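# Move the sand core from its mould onto the board

## Task

A long sand core with a rounded nose sits in its seat inside the mould, and a plywood board next to the mould has nothing on it. Lift the core out of the mould and set it down on the board so that its flat block faces down, then release it. It counts only if the core stays on the board in that position after the gripper has let go.

## Robot and tools

Robot: two arms, left_arm and right_arm, each ending in a parallel two-finger gripper. Their bases sit in the scene frame at left_arm (-0.016, +0.290, 0), quat_wxyz (+0.995, 0, 0, -0.101), and right_arm (+0.030, -0.241, 0), quat_wxyz (+1.000, 0, 0, +0.013). The names do not describe image sides.

Scene frame: origin on the table top midway between the arms. +x points out over the table, +z points up, and left_arm is on the +y side. Distances are in metres. Orientations are quaternions written w first (qw, qx, qy, qz). In a gripper's own frame the fingers point along +z and close along y. end_effector_position is the point between the finger pads, about 1 cm short of the fingertips. Reported hand positions can be a little wrong, more so at long reach, and arms often stop a centimetre or more from the commanded spot, usually low.

The row format is shared by execute_actions and move: 16 numbers, left_arm first and then right_arm, each as x, y, z, qw, qx, qy, qz, opening. All 16 are always sent, even when only one arm should move. x, y, z and the quaternion are an absolute target pose for that gripper in the scene frame, not an offset. Opening runs from -1 (closed) to +1 (fully open, 0.094 m). To keep an arm still, repeat the exact pose from the latest result before it stopped, plus its intended opening. To hold an orientation steady, resend the same quaternion each row rather than copying a drifted reported one.

execute_actions(actions): a list of up to 15 actions, each a table of up to 15 rows. Each row lasts one control step of 1/30 s; a table shorter than 15 rows keeps its final row for the remaining steps. An empty list just reports the state and images. Any target more than 0.6 m from that gripper's current position along any of its axes gets the action refused for both arms; a malformed call, or a first action failing this test against the last reported state, moves nothing. Each step, the command is clipped to within 70 mm and 16 degrees of the measured hand pose, so far targets need several actions; the arm settles at its last clipped pose, not your target. Position wins over orientation if both cannot be met.

move(target, speed, blocking): target is one 16-number row of absolute poses. Each gripper travels a straight line toward it, turning the shorter way; both paths finish together and last 0.5 to 10 s. speed is the path's top speed in m/s, 0.002 to 0.5, default 0.25; rotation is capped at double that figure in rad/s. Paths ignore obstacles and the other arm, can lag, stray, or overshoot the speed near full stretch. Faster moves and targets set deeper past a contact press harder. The opening is applied when the move begins. With blocking=false you get a result after 0.5 s while motion continues; then only wait or stop are allowed until a result shows the move finished. The extra 'move:' line gives the ending (done, off_target, moving, held, fault) and limits: paced means the sent pose was clipped; held means a check blocked steps, after which the arm may speed up sharply. Each gripper's distance from its target is also listed.

wait(seconds): 0 to 10; arms hold their last command, a running move continues, and it returns early if that move ends. stop(): brakes a running move, needing room to do so; fingers keep moving. zoom_image(camera, region): camera is cam_high, cam_low, cam_left_wrist or cam_right_wrist; region is [x0, y0, x1, y1] in image pixels from the top-left, at most 504 by 504. read_manual(section): returns licence text only. finished_scene(scene): ends the current scene, given its number; irreversible.

Results: a state line 'left_arm: … | right_arm: …' with each gripper's position and quaternion; 'Hand target' lines showing where the controller is driving each gripper; joint positions (the last value being the finger opening in metres); grip_measured on the command scale (each arm's reading may be off by about 1 mm, consistently); step readings with HELD marking throttled steps (not given for move or wait); 'pose unreachable' when a clearance check altered an arm's command; FAULT lines for arm stops; MOTOR HOT from 75 °C, with a 10 s stop at 90 °C and the arm dropping its load at 100 °C. Images come in the order cam_high, cam_low, cam_left_wrist, cam_right_wrist, each 504x504, with calibration supplied.

Joint ranges (rad), base to hand: waist -2.618 to 3.054, shoulder 0.000 to 3.142, elbow 0.000 to 3.142, wrist pitch -1.571 to 1.571, wrist yaw -1.571 to 1.571, wrist roll -2.094 to 2.094. Elbows cannot lock fully straight.

Gripping: to hold the core, keep commanding an opening below grip_measured; about 0.03 lower holds firmly, a smaller gap holds lightly. Pads push roughly 50 to 62 N each and can spike on first contact. Parts may be tugged briefly while held, or loose items nudged.

Avoid: dropping the core, letting anything leave the table (that fails the task), slamming or pressing hard, arm-to-arm contact, and long heavy holds that overheat motors. Place the core gently, flat block down, open the gripper, and back away before ending.

Each tool is called after "Request:" as name(argument=value, ...) on one line, values as JSON.

## Session

Request:
execute_actions(actions=[])

Scene clock: 0.00 s.
left_arm: end_effector_position=(+0.2282, +0.4760, +0.1407) grip_measured=+1.000 end_effector_quat_wxyz=(+0.061, +0.260, +0.872, +0.409) | right_arm: end_effector_position=(+0.2600, -0.0947, +0.1615) grip_measured=+1.000 end_effector_quat_wxyz=(+0.056, -0.528, +0.846, -0.049)
Joint positions: left_arm=[ 0.528  1.123  0.709 -0.486 -0.575  1.112  0.094] | right_arm=[ 0.608  1.477  1.341 -1.33   0.107 -0.488  0.094]
Joint velocities: left_arm=[-0.007  0.002 -0.002 -0.037 -0.095 -0.007  0.   ] | right_arm=[ 0.002  0.012  0.007  0.081 -0.051 -0.007  0.   ]
Hand target (left_arm): +0.232, +0.477, +0.149; +0.074, +0.251, +0.870, +0.417
Hand target (right_arm): +0.261, -0.093, +0.166; +0.064, -0.527, +0.846, -0.048

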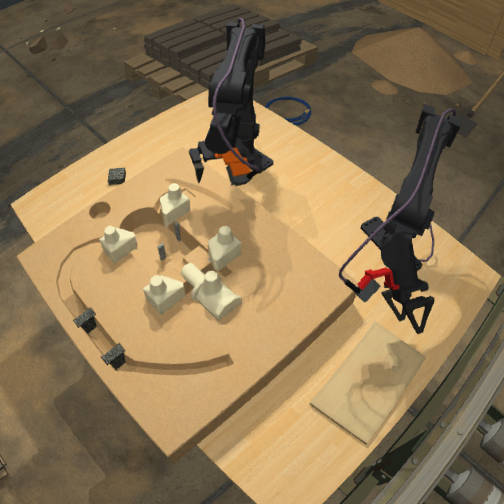

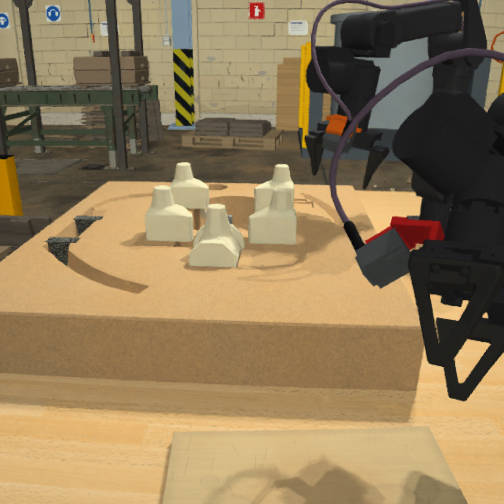

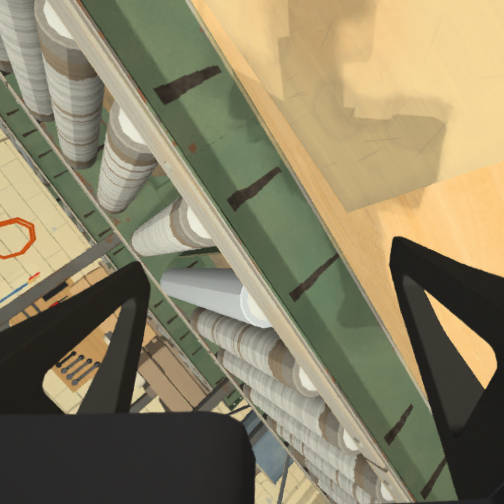

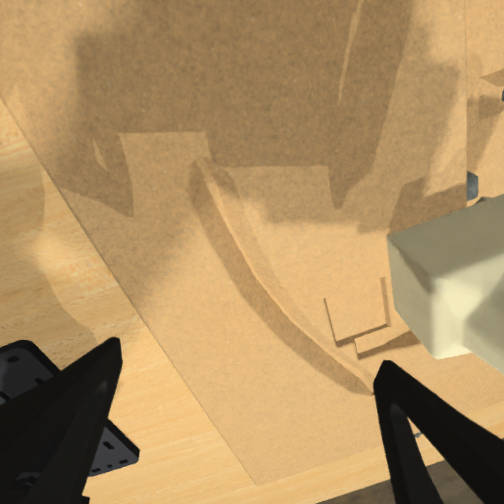

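Request:
zoom_image(camera="cam_high", region=[120, 200, 280, 360])

Request:
zoom_image(camera="cam_low", region=[130, 150, 310, 330])

Region (120, 200, 280, 360) of cam_high's 504x504 image, scaled by 3.150, with more detail than that image has.

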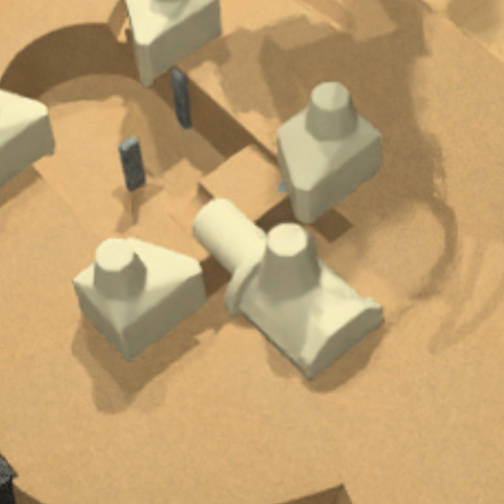

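Region (130, 150, 310, 330) of cam_low's 504x504 image, scaled by 2.800, with more detail than that image has.

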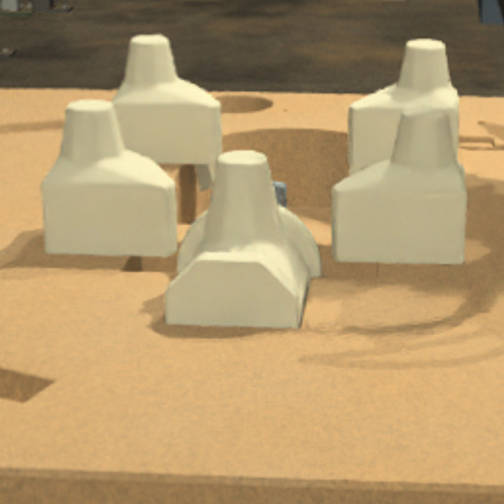

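Request:
move(target=[0.45,0.12,0.25,0,0.707,0.707,0,1,0.26,-0.0947,0.1615,0.056,-0.528,0.846,-0.049,1])

Scene clock: 3.90 s.
left_arm: end_effector_position=(+0.4519, +0.1211, +0.2449) grip_measured=+1.000 end_effector_quat_wxyz=(+0.191, +0.687, +0.694, +0.098) | right_arm: end_effector_position=(+0.2600, -0.0947, +0.1615) grip_measured=+1.000 end_effector_quat_wxyz=(+0.056, -0.528, +0.846, -0.049)
Joint positions: left_arm=[-0.155  2.276  2.677 -1.54  -0.022  1.21   0.094] | right_arm=[ 0.608  1.477  1.341 -1.33   0.107 -0.488  0.094]
Joint velocities: left_arm=[ 0.007 -0.012 -0.012 -0.066  0.022  0.022  0.   ] | right_arm=[-0.002 -0.002  0.012 -0.007  0.022 -0.007  0.   ]
Hand target (left_arm): +0.450, +0.119, +0.251; +0.201, +0.690, +0.690, +0.090
Hand target (right_arm): +0.260, -0.095, +0.162; +0.056, -0.528, +0.846, -0.049
Off the commanded pose (left_arm): 0.006 m, 25 deg; orientation clipped at the last step of the last action.
Off the commanded pose (right_arm): 0.000 m, 0 deg.
joint sent to its limit (left arm) — the command would take joint 4 (wrist pitch) past its lower limit, so that joint was sent only as far as its limit.
move: off_target (left_arm); limits=paced
camera_calibration (this result's frames):
cam_left_wrist: T_world_to_cam=[[-0.895318, 0.0988361, -0.434324, 0.503737], [-0.136468, 0.867316, 0.478686, -0.150507], [0.424008, 0.487847, -0.763035, 0.0553457], [0, 0, 0, 1]] pos_world=[0.406998, 0.0537493, 0.333061]

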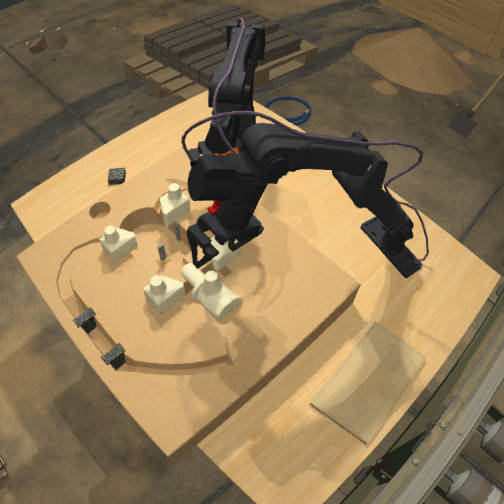

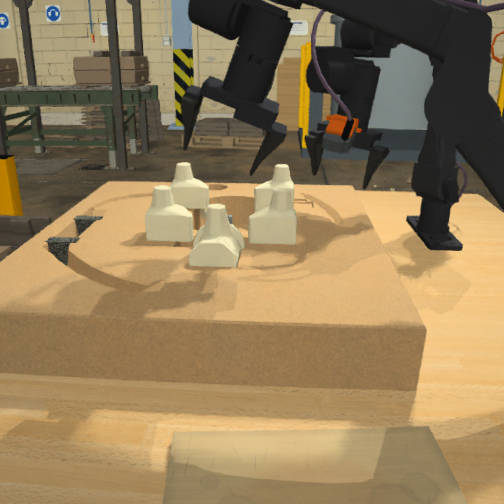

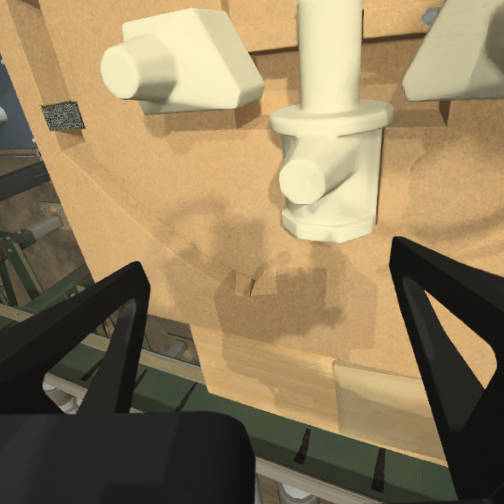

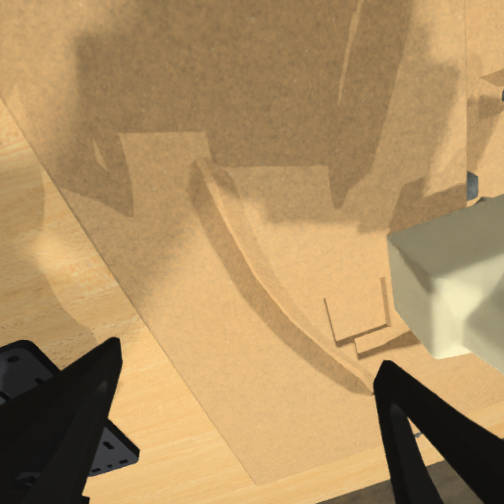

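Request:
move(target=[0.46,0.125,0.2,0.216,0,0.976,0,0.3,0.26,-0.0947,0.1615,0.056,-0.528,0.846,-0.049,1])

Scene clock: 8.07 s.
left_arm: end_effector_position=(+0.4567, +0.1271, +0.1945) grip_measured=+0.302 end_effector_quat_wxyz=(+0.197, +0.006, +0.980, -0.001) | right_arm: end_effector_position=(+0.2600, -0.0947, +0.1615) grip_measured=+1.000 end_effector_quat_wxyz=(+0.056, -0.528, +0.846, -0.049)
Joint positions: left_arm=[-0.183  2.197  2.329 -1.332 -0.142 -0.346  0.061] | right_arm=[ 0.608  1.477  1.341 -1.33   0.107 -0.488  0.094]
Joint velocities: left_arm=[-0.007 -0.012 -0.032 -0.051  0.037  0.037 -0.   ] | right_arm=[ 0.002  0.012 -0.002  0.007  0.022  0.007  0.   ]
Hand target (left_arm): +0.461, +0.124, +0.200; +0.215, -0.000, +0.977, -0.001
Hand target (right_arm): +0.260, -0.095, +0.162; +0.056, -0.528, +0.846, -0.049
Off the commanded pose (left_arm): 0.007 m, 2 deg.
Off the commanded pose (right_arm): 0.000 m, 0 deg.
move: done
camera_calibration (this result's frames):
cam_left_wrist: T_world_to_cam=[[-0.129725, -0.988612, -0.0762737, 0.204532], [-0.963609, 0.107564, 0.244721, 0.388892], [-0.23373, 0.105244, -0.966589, 0.400491], [0, 0, 0, 1]] pos_world=[0.49488, 0.118223, 0.307541]

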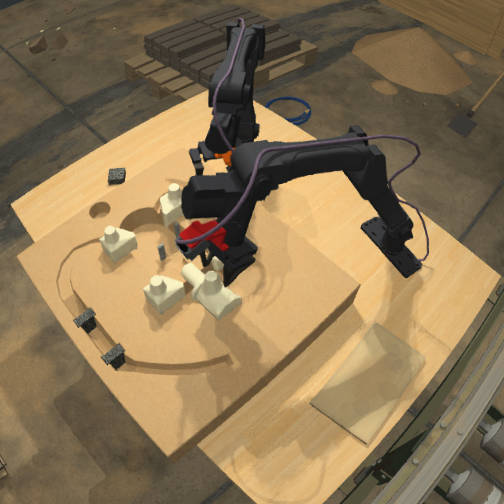

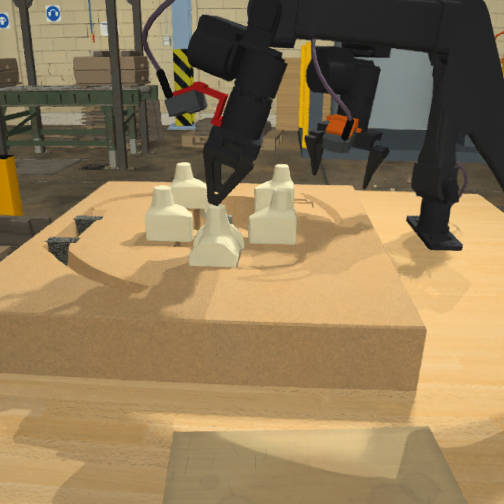

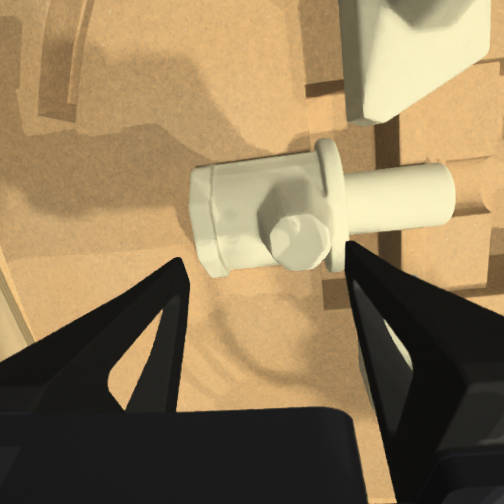

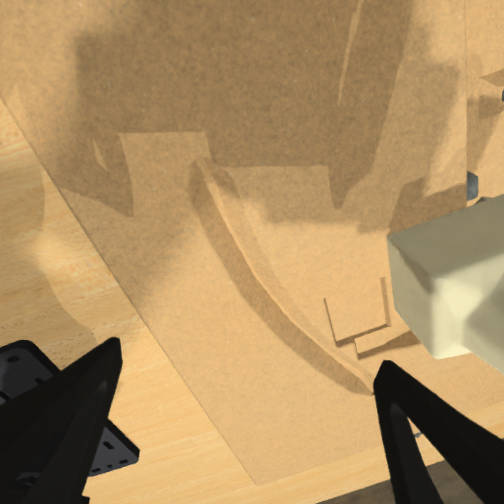

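Request:
move(target=[0.467,0.11,0.157,0.216,0,0.976,0,0.1,0.26,-0.0947,0.1615,0.056,-0.528,0.846,-0.049,1], speed=0.06)

Scene clock: 9.37 s.
left_arm: end_effector_position=(+0.4561, +0.1254, +0.1778) grip_measured=+0.102 end_effector_quat_wxyz=(+0.209, -0.001, +0.978, +0.012) | right_arm: end_effector_position=(+0.2600, -0.0947, +0.1615) grip_measured=+1.000 end_effector_quat_wxyz=(+0.056, -0.528, +0.846, -0.049)
Joint positions: left_arm=[-0.201  2.147  2.17  -1.213 -0.183 -0.369  0.052] | right_arm=[ 0.608  1.477  1.341 -1.33   0.107 -0.488  0.094]
Joint velocities: left_arm=[-0.017 -0.007 -0.012 -0.022 -0.051 -0.095 -0.   ] | right_arm=[ 0.012  0.017 -0.002 -0.022 -0.037 -0.051  0.   ]
Hand target (left_arm): +0.466, +0.110, +0.158; +0.214, -0.000, +0.977, +0.000
Hand target (right_arm): +0.260, -0.095, +0.162; +0.056, -0.528, +0.846, -0.049
Off the commanded pose (left_arm): 0.028 m, 2 deg.
Off the commanded pose (right_arm): 0.000 m, 0 deg.
move: off_target (left_arm)
camera_calibration (this result's frames):
cam_left_wrist: T_world_to_cam=[[-0.110218, -0.988776, -0.100865, 0.196966], [-0.970886, 0.0853929, 0.223806, 0.402388], [-0.212681, 0.122596, -0.9694, 0.373126], [0, 0, 0, 1]] pos_world=[0.491739, 0.11465, 0.291518]

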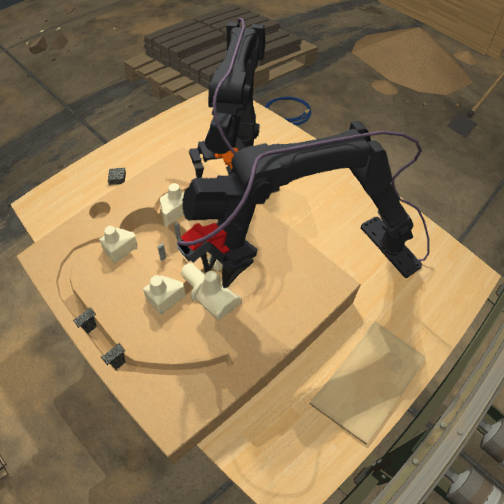

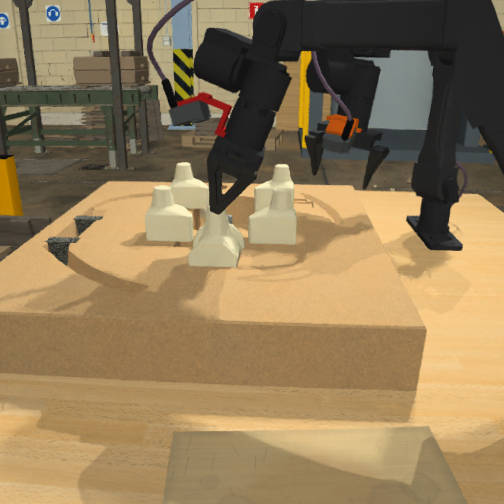

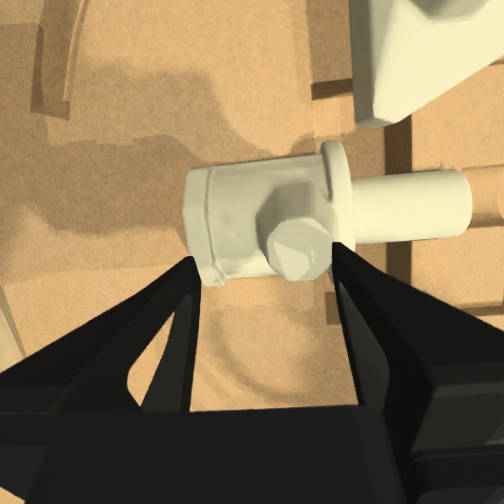

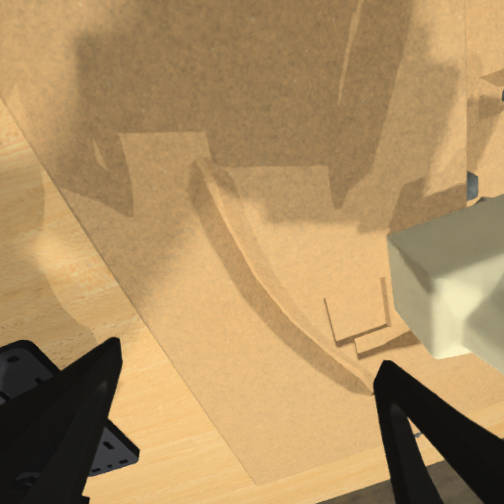

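Request:
move(target=[0.46,0.135,0.21,0.187,0.488,0.845,-0.108,0.1,0.26,-0.0947,0.1615,0.056,-0.528,0.846,-0.049,1])

Request:
move(target=[0.467,0.11,0.19,0.187,0.488,0.845,-0.108,0.1,0.26,-0.0947,0.1615,0.056,-0.528,0.846,-0.049,1], speed=0.08)

Scene clock: 12.60 s.
left_arm: end_effector_position=(+0.4606, +0.1379, +0.2006) grip_measured=+0.102 end_effector_quat_wxyz=(+0.185, +0.484, +0.851, -0.093) | right_arm: end_effector_position=(+0.2600, -0.0947, +0.1615) grip_measured=+1.000 end_effector_quat_wxyz=(+0.056, -0.528, +0.846, -0.049)
Joint positions: left_arm=[-0.009  2.348  2.621 -1.537  0.287  0.779  0.052] | right_arm=[ 0.608  1.477  1.341 -1.33   0.107 -0.488  0.094]
Joint velocities: left_arm=[ 0.007  0.002  0.002  0.051  0.007 -0.007  0.001] | right_arm=[ 0.007 -0.002 -0.012  0.007  0.022  0.037  0.   ]
Hand target (left_arm): +0.459, +0.136, +0.209; +0.195, +0.487, +0.845, -0.103
Hand target (right_arm): +0.260, -0.095, +0.162; +0.056, -0.528, +0.846, -0.049
Off the commanded pose (left_arm): 0.010 m, 2 deg.
Off the commanded pose (right_arm): 0.000 m, 0 deg.
joint sent to its limit (left arm) — the command would take joint 4 (wrist pitch) past its lower limit, so that joint was sent only as far as its limit.
move: done
camera_calibration (this result's frames):
cam_left_wrist: T_world_to_cam=[[-0.907232, -0.409157, -0.0975706, 0.498607], [-0.420564, 0.878238, 0.227647, 0.0370484], [-0.00745342, 0.247564, -0.968843, 0.28285], [0, 0, 0, 1]] pos_world=[0.470042, 0.101448, 0.314253]

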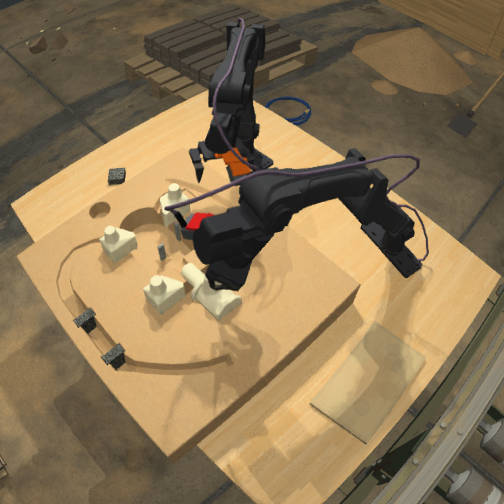

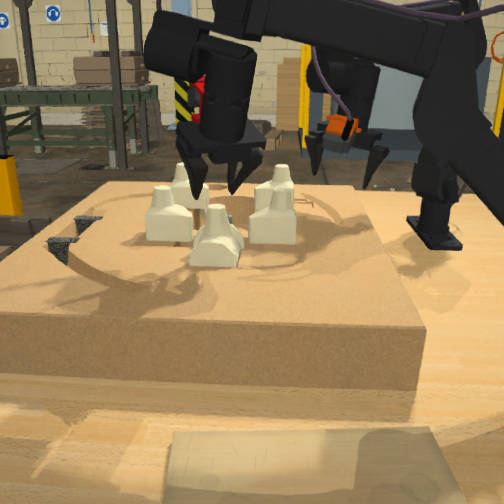

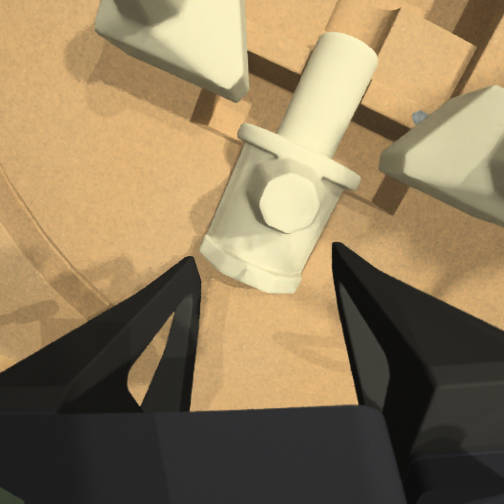

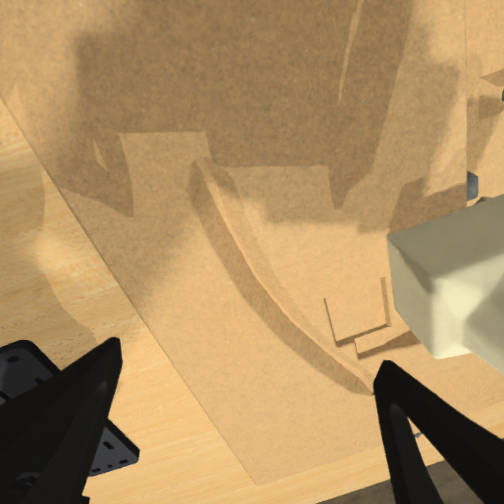

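Scene clock: 13.63 s.
left_arm: end_effector_position=(+0.4646, +0.1155, +0.1824) grip_measured=+0.102 end_effector_quat_wxyz=(+0.174, +0.490, +0.848, -0.101) | right_arm: end_effector_position=(+0.2600, -0.0947, +0.1615) grip_measured=+1.000 end_effector_quat_wxyz=(+0.056, -0.528, +0.846, -0.049)
Joint positions: left_arm=[-0.051  2.419  2.676 -1.537  0.286  0.754  0.052] | right_arm=[ 0.608  1.477  1.341 -1.33   0.107 -0.488  0.094]
Joint velocities: left_arm=[-0.027 -0.007  0.002  0.051  0.007 -0.037  0.   ] | right_arm=[-0.002  0.002 -0.017  0.007  0.022 -0.051  0.   ]
Hand target (left_arm): +0.467, +0.110, +0.190; +0.189, +0.488, +0.845, -0.109
Hand target (right_arm): +0.260, -0.095, +0.162; +0.056, -0.528, +0.846, -0.049
Off the commanded pose (left_arm): 0.010 m, 2 deg.
Off the commanded pose (right_arm): 0.000 m, 0 deg.
move: done
camera_calibration (this result's frames):
cam_left_wrist: T_world_to_cam=[[-0.916807, -0.392173, -0.0752688, 0.489721], [-0.398483, 0.886184, 0.236409, 0.0497445], [-0.0260112, 0.246735, -0.968734, 0.279464], [0, 0, 0, 1]] pos_world=[0.476071, 0.079019, 0.295827]

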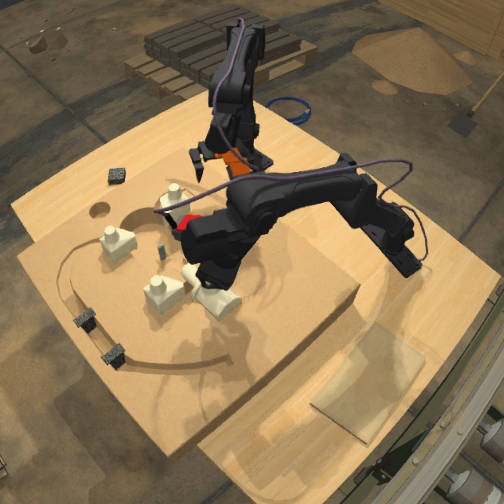

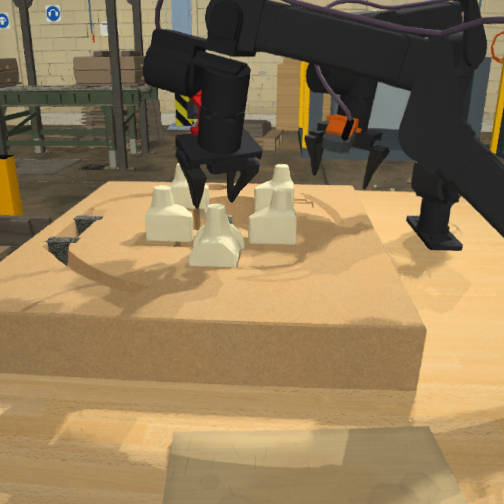

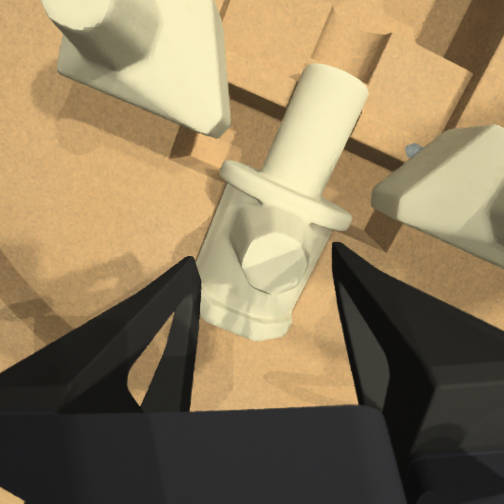

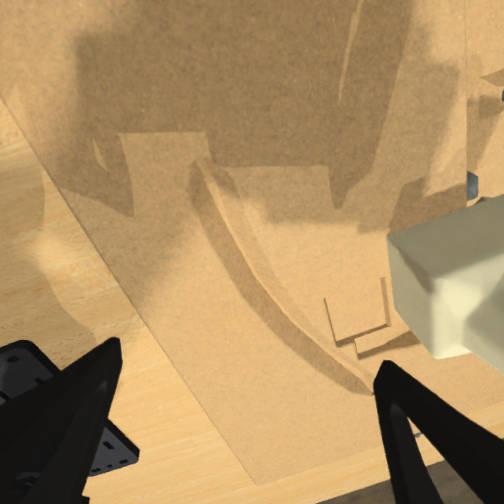

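Request:
move(target=[0.464,0.108,0.155,0.187,0.488,0.845,-0.108,0.1,0.26,-0.0947,0.1615,0.056,-0.528,0.846,-0.049,1], speed=0.05)

Request:
move(target=[0.464,0.108,0.155,0.187,0.488,0.845,-0.108,-0.4,0.26,-0.0947,0.1615,0.056,-0.528,0.846,-0.049,1])

Scene clock: 14.90 s.
left_arm: end_effector_position=(+0.4599, +0.1167, +0.1376) grip_measured=+0.102 end_effector_quat_wxyz=(+0.154, +0.488, +0.853, -0.107) | right_arm: end_effector_position=(+0.2600, -0.0947, +0.1615) grip_measured=+1.000 end_effector_quat_wxyz=(+0.056, -0.528, +0.846, -0.049)
Joint positions: left_arm=[-0.051  2.318  2.314 -1.318  0.286  0.751  0.052] | right_arm=[ 0.608  1.477  1.341 -1.33   0.107 -0.488  0.094]
Joint velocities: left_arm=[-0.007  0.012  0.022 -0.037 -0.037 -0.022 -0.001] | right_arm=[ 0.007 -0.007  0.002 -0.007  0.037 -0.037  0.   ]
Hand target (left_arm): +0.464, +0.108, +0.156; +0.186, +0.489, +0.845, -0.109
Hand target (right_arm): +0.260, -0.095, +0.162; +0.056, -0.528, +0.846, -0.049
Off the commanded pose (left_arm): 0.020 m, 4 deg.
Off the commanded pose (right_arm): 0.000 m, 0 deg.
move: off_target (left_arm)
camera_calibration (this result's frames):
cam_left_wrist: T_world_to_cam=[[-0.917984, -0.394514, -0.0408003, 0.478578], [-0.390882, 0.882476, 0.261626, 0.0508696], [-0.0672099, 0.256117, -0.964306, 0.252823], [0, 0, 0, 1]] pos_world=[0.476203, 0.079162, 0.250016]

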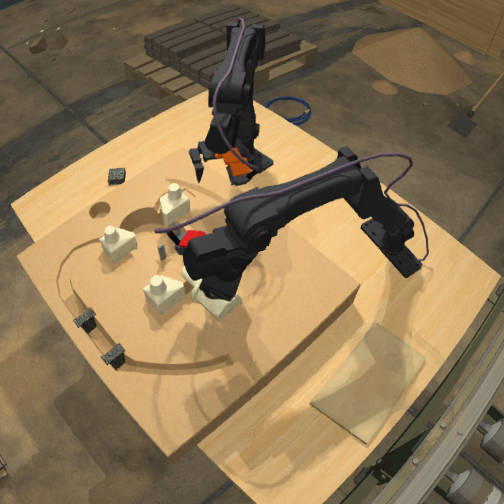

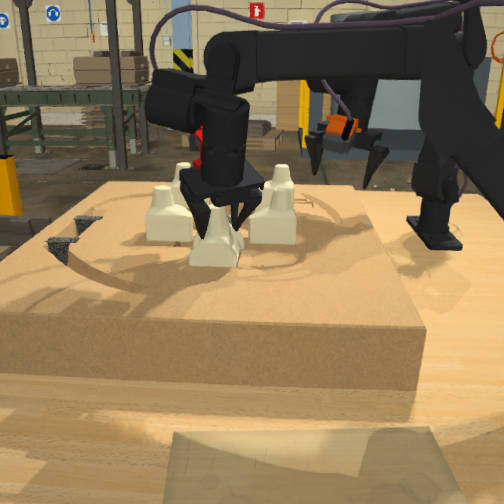

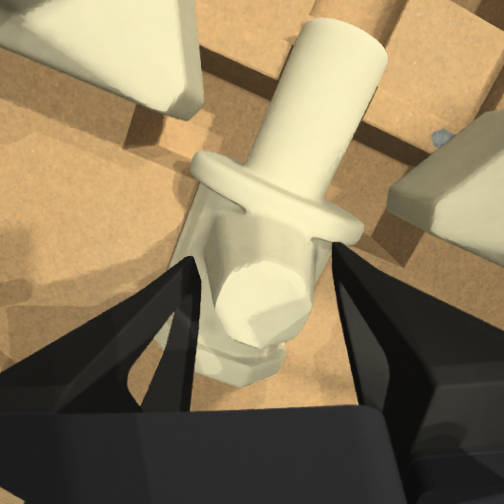

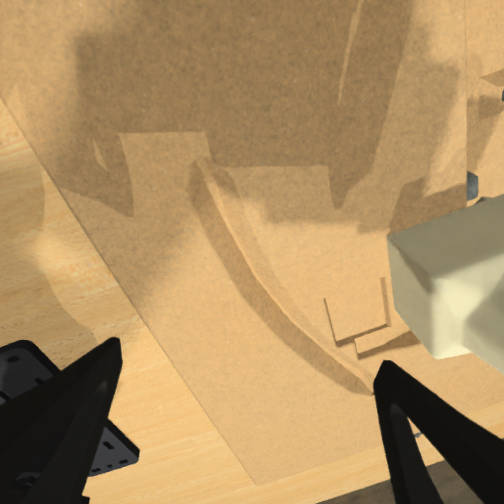

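Scene clock: 15.60 s.
left_arm: end_effector_position=(+0.4600, +0.1171, +0.1388) grip_measured=-0.167 end_effector_quat_wxyz=(+0.156, +0.486, +0.853, -0.105) | right_arm: end_effector_position=(+0.2600, -0.0947, +0.1615) grip_measured=+1.000 end_effector_quat_wxyz=(+0.056, -0.528, +0.846, -0.049)
Joint positions: left_arm=[-0.051  2.309  2.304 -1.31   0.284  0.746  0.039] | right_arm=[ 0.608  1.477  1.341 -1.33   0.107 -0.488  0.094]
Joint velocities: left_arm=[ 0.007 -0.002 -0.007 -0.022  0.022 -0.037 -0.001] | right_arm=[ 0.002 -0.002 -0.022 -0.037  0.022 -0.037  0.   ]
Hand target (left_arm): +0.463, +0.108, +0.155; +0.186, +0.489, +0.845, -0.108
Hand target (right_arm): +0.260, -0.095, +0.162; +0.056, -0.528, +0.846, -0.049
Off the commanded pose (left_arm): 0.019 m, 4 deg.
Off the commanded pose (right_arm): 0.000 m, 0 deg.
move: off_target (left_arm)
camera_calibration (this result's frames):
cam_left_wrist: T_world_to_cam=[[-0.915933, -0.398691, -0.0459564, 0.479195], [-0.396349, 0.880624, 0.259632, 0.0532128], [-0.0630429, 0.256021, -0.964613, 0.252103], [0, 0, 0, 1]] pos_world=[0.475895, 0.0796469, 0.251388]

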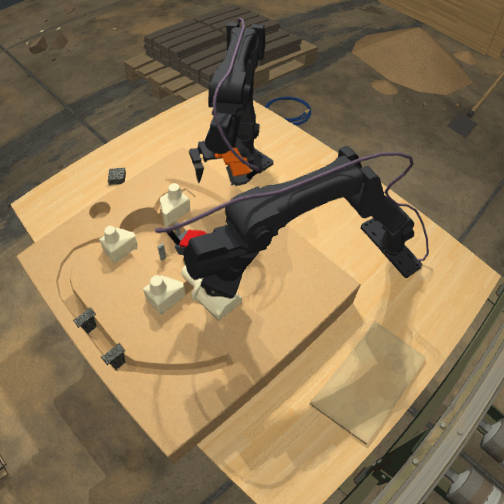

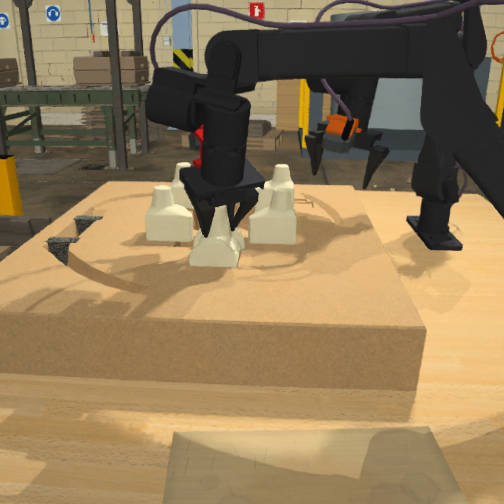

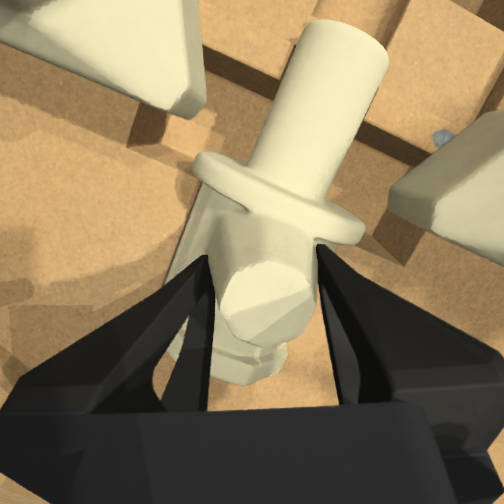

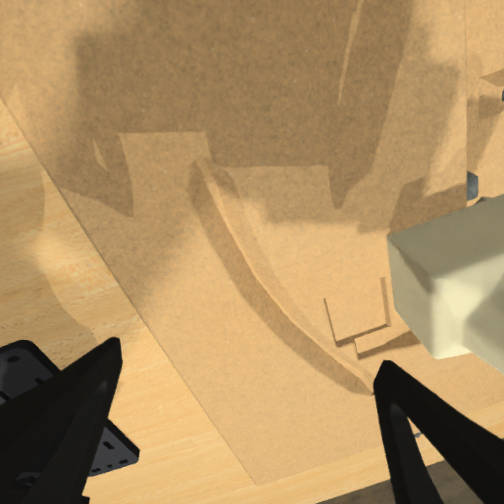

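Request:
move(target=[0.46,0.115,0.21,0.16,0.488,0.851,-0.106,-0.22,0.26,-0.0947,0.1615,0.056,-0.528,0.846,-0.049,1], speed=0.05)

Scene clock: 17.47 s.
left_arm: end_effector_position=(+0.4589, +0.1200, +0.1545) grip_measured=-0.167 end_effector_quat_wxyz=(+0.132, +0.484, +0.859, -0.103) | right_arm: end_effector_position=(+0.2600, -0.0947, +0.1615) grip_measured=+1.000 end_effector_quat_wxyz=(+0.056, -0.528, +0.846, -0.049)
Joint positions: left_arm=[-0.051  2.442  2.621 -1.543  0.267  0.746  0.039] | right_arm=[ 0.608  1.477  1.341 -1.33   0.107 -0.488  0.094]
Joint velocities: left_arm=[-0.017 -0.007  0.017 -0.037  0.007 -0.081  0.   ] | right_arm=[ 0.002 -0.007 -0.012  0.037  0.022  0.007  0.   ]
Hand target (left_arm): +0.456, +0.116, +0.208; +0.190, +0.483, +0.849, -0.100
Hand target (right_arm): +0.260, -0.095, +0.162; +0.056, -0.528, +0.846, -0.049
Off the commanded pose (left_arm): 0.056 m, 3 deg.
Off the commanded pose (right_arm): 0.000 m, 0 deg.
joint sent to its limit (left arm) — the command would take joint 4 (wrist pitch) past its lower limit, so that joint was sent only as far as its limit.
move: off_target (left_arm)
camera_calibration (this result's frames):
cam_left_wrist: T_world_to_cam=[[-0.915907, -0.400957, -0.018654, 0.476085], [-0.387654, 0.871551, 0.300207, 0.0370226], [-0.104112, 0.282193, -0.953692, 0.280411], [0, 0, 0, 1]] pos_world=[0.479596, 0.0794929, 0.265192]

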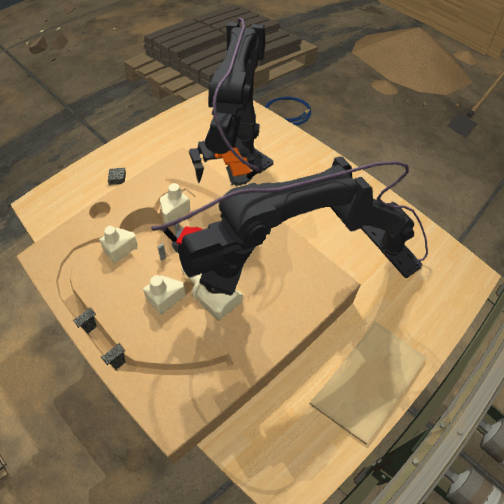

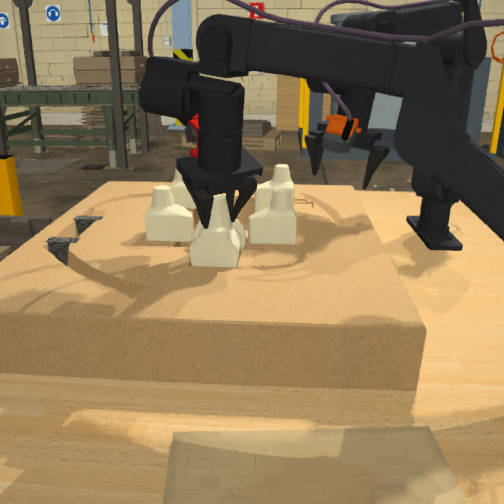

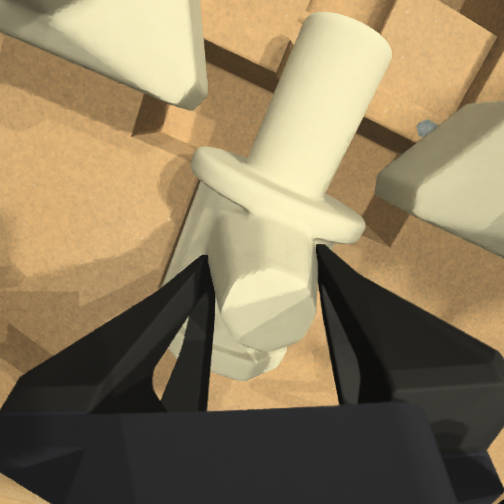

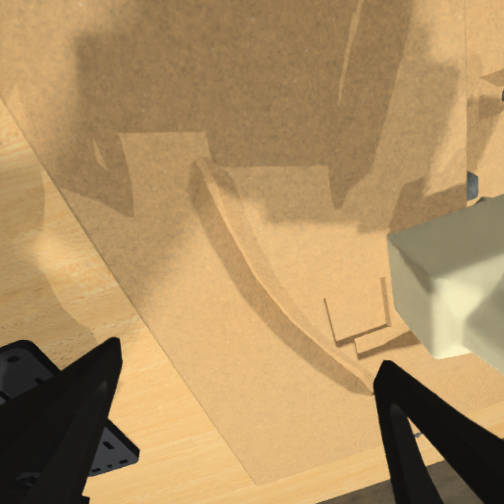

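Heavy; sagging. Command higher.

Request:
move(target=[0.46,0.115,0.27,0.16,0.488,0.851,-0.106,-0.22,0.26,-0.0947,0.1615,0.056,-0.528,0.846,-0.049,1], speed=0.05)

Scene clock: 20.33 s.
left_arm: end_effector_position=(+0.4618, +0.1200, +0.2197) grip_measured=-0.167 end_effector_quat_wxyz=(+0.207, +0.471, +0.854, -0.079) | right_arm: end_effector_position=(+0.2600, -0.0947, +0.1615) grip_measured=+1.000 end_effector_quat_wxyz=(+0.056, -0.528, +0.846, -0.049)
Joint positions: left_arm=[-0.055  2.362  2.717 -1.552  0.251  0.703  0.039] | right_arm=[ 0.608  1.477  1.341 -1.33   0.107 -0.488  0.094]
Joint velocities: left_arm=[ 0.012 -0.007 -0.017 -0.037  0.037 -0.037 -0.   ] | right_arm=[-0.002 -0.012  0.012 -0.081 -0.007 -0.007  0.   ]
Hand target (left_arm): +0.455, +0.116, +0.269; +0.266, +0.468, +0.838, -0.086
Hand target (right_arm): +0.260, -0.095, +0.162; +0.056, -0.528, +0.846, -0.049
Off the commanded pose (left_arm): 0.051 m, 7 deg.
Off the commanded pose (right_arm): 0.000 m, 0 deg.
joint sent to its limit (left arm) — the command would take joint 4 (wrist pitch) past its lower limit, so that joint was sent only as far as its limit.
move: off_target (left_arm)
camera_calibration (this result's frames):
cam_left_wrist: T_world_to_cam=[[-0.886854, -0.440467, -0.139563, 0.497874], [-0.461038, 0.863553, 0.204254, 0.0745562], [0.0305528, 0.245487, -0.968918, 0.288465], [0, 0, 0, 1]] pos_world=[0.467101, 0.0840997, 0.333755]

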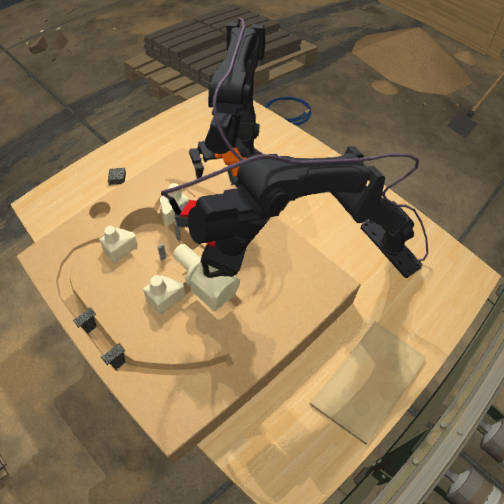

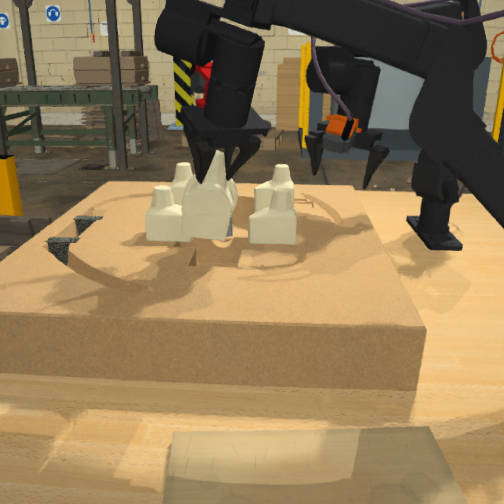

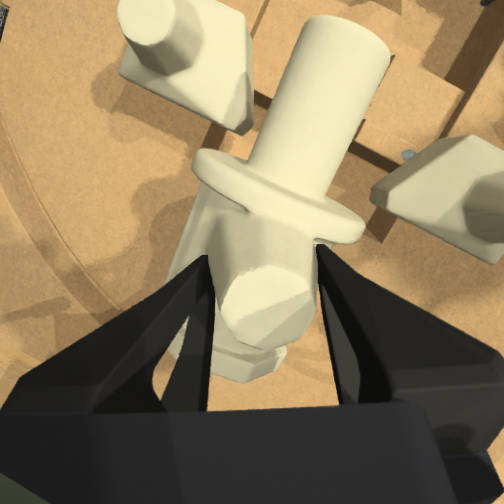

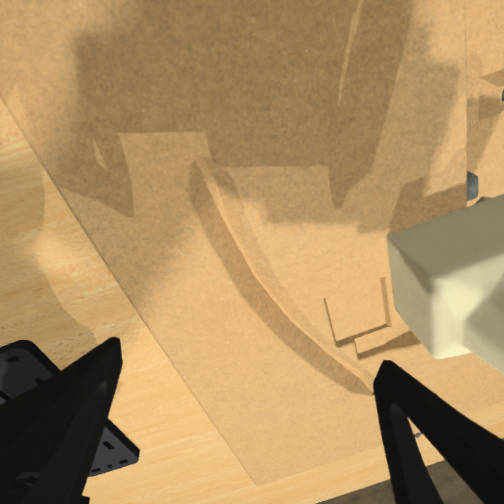

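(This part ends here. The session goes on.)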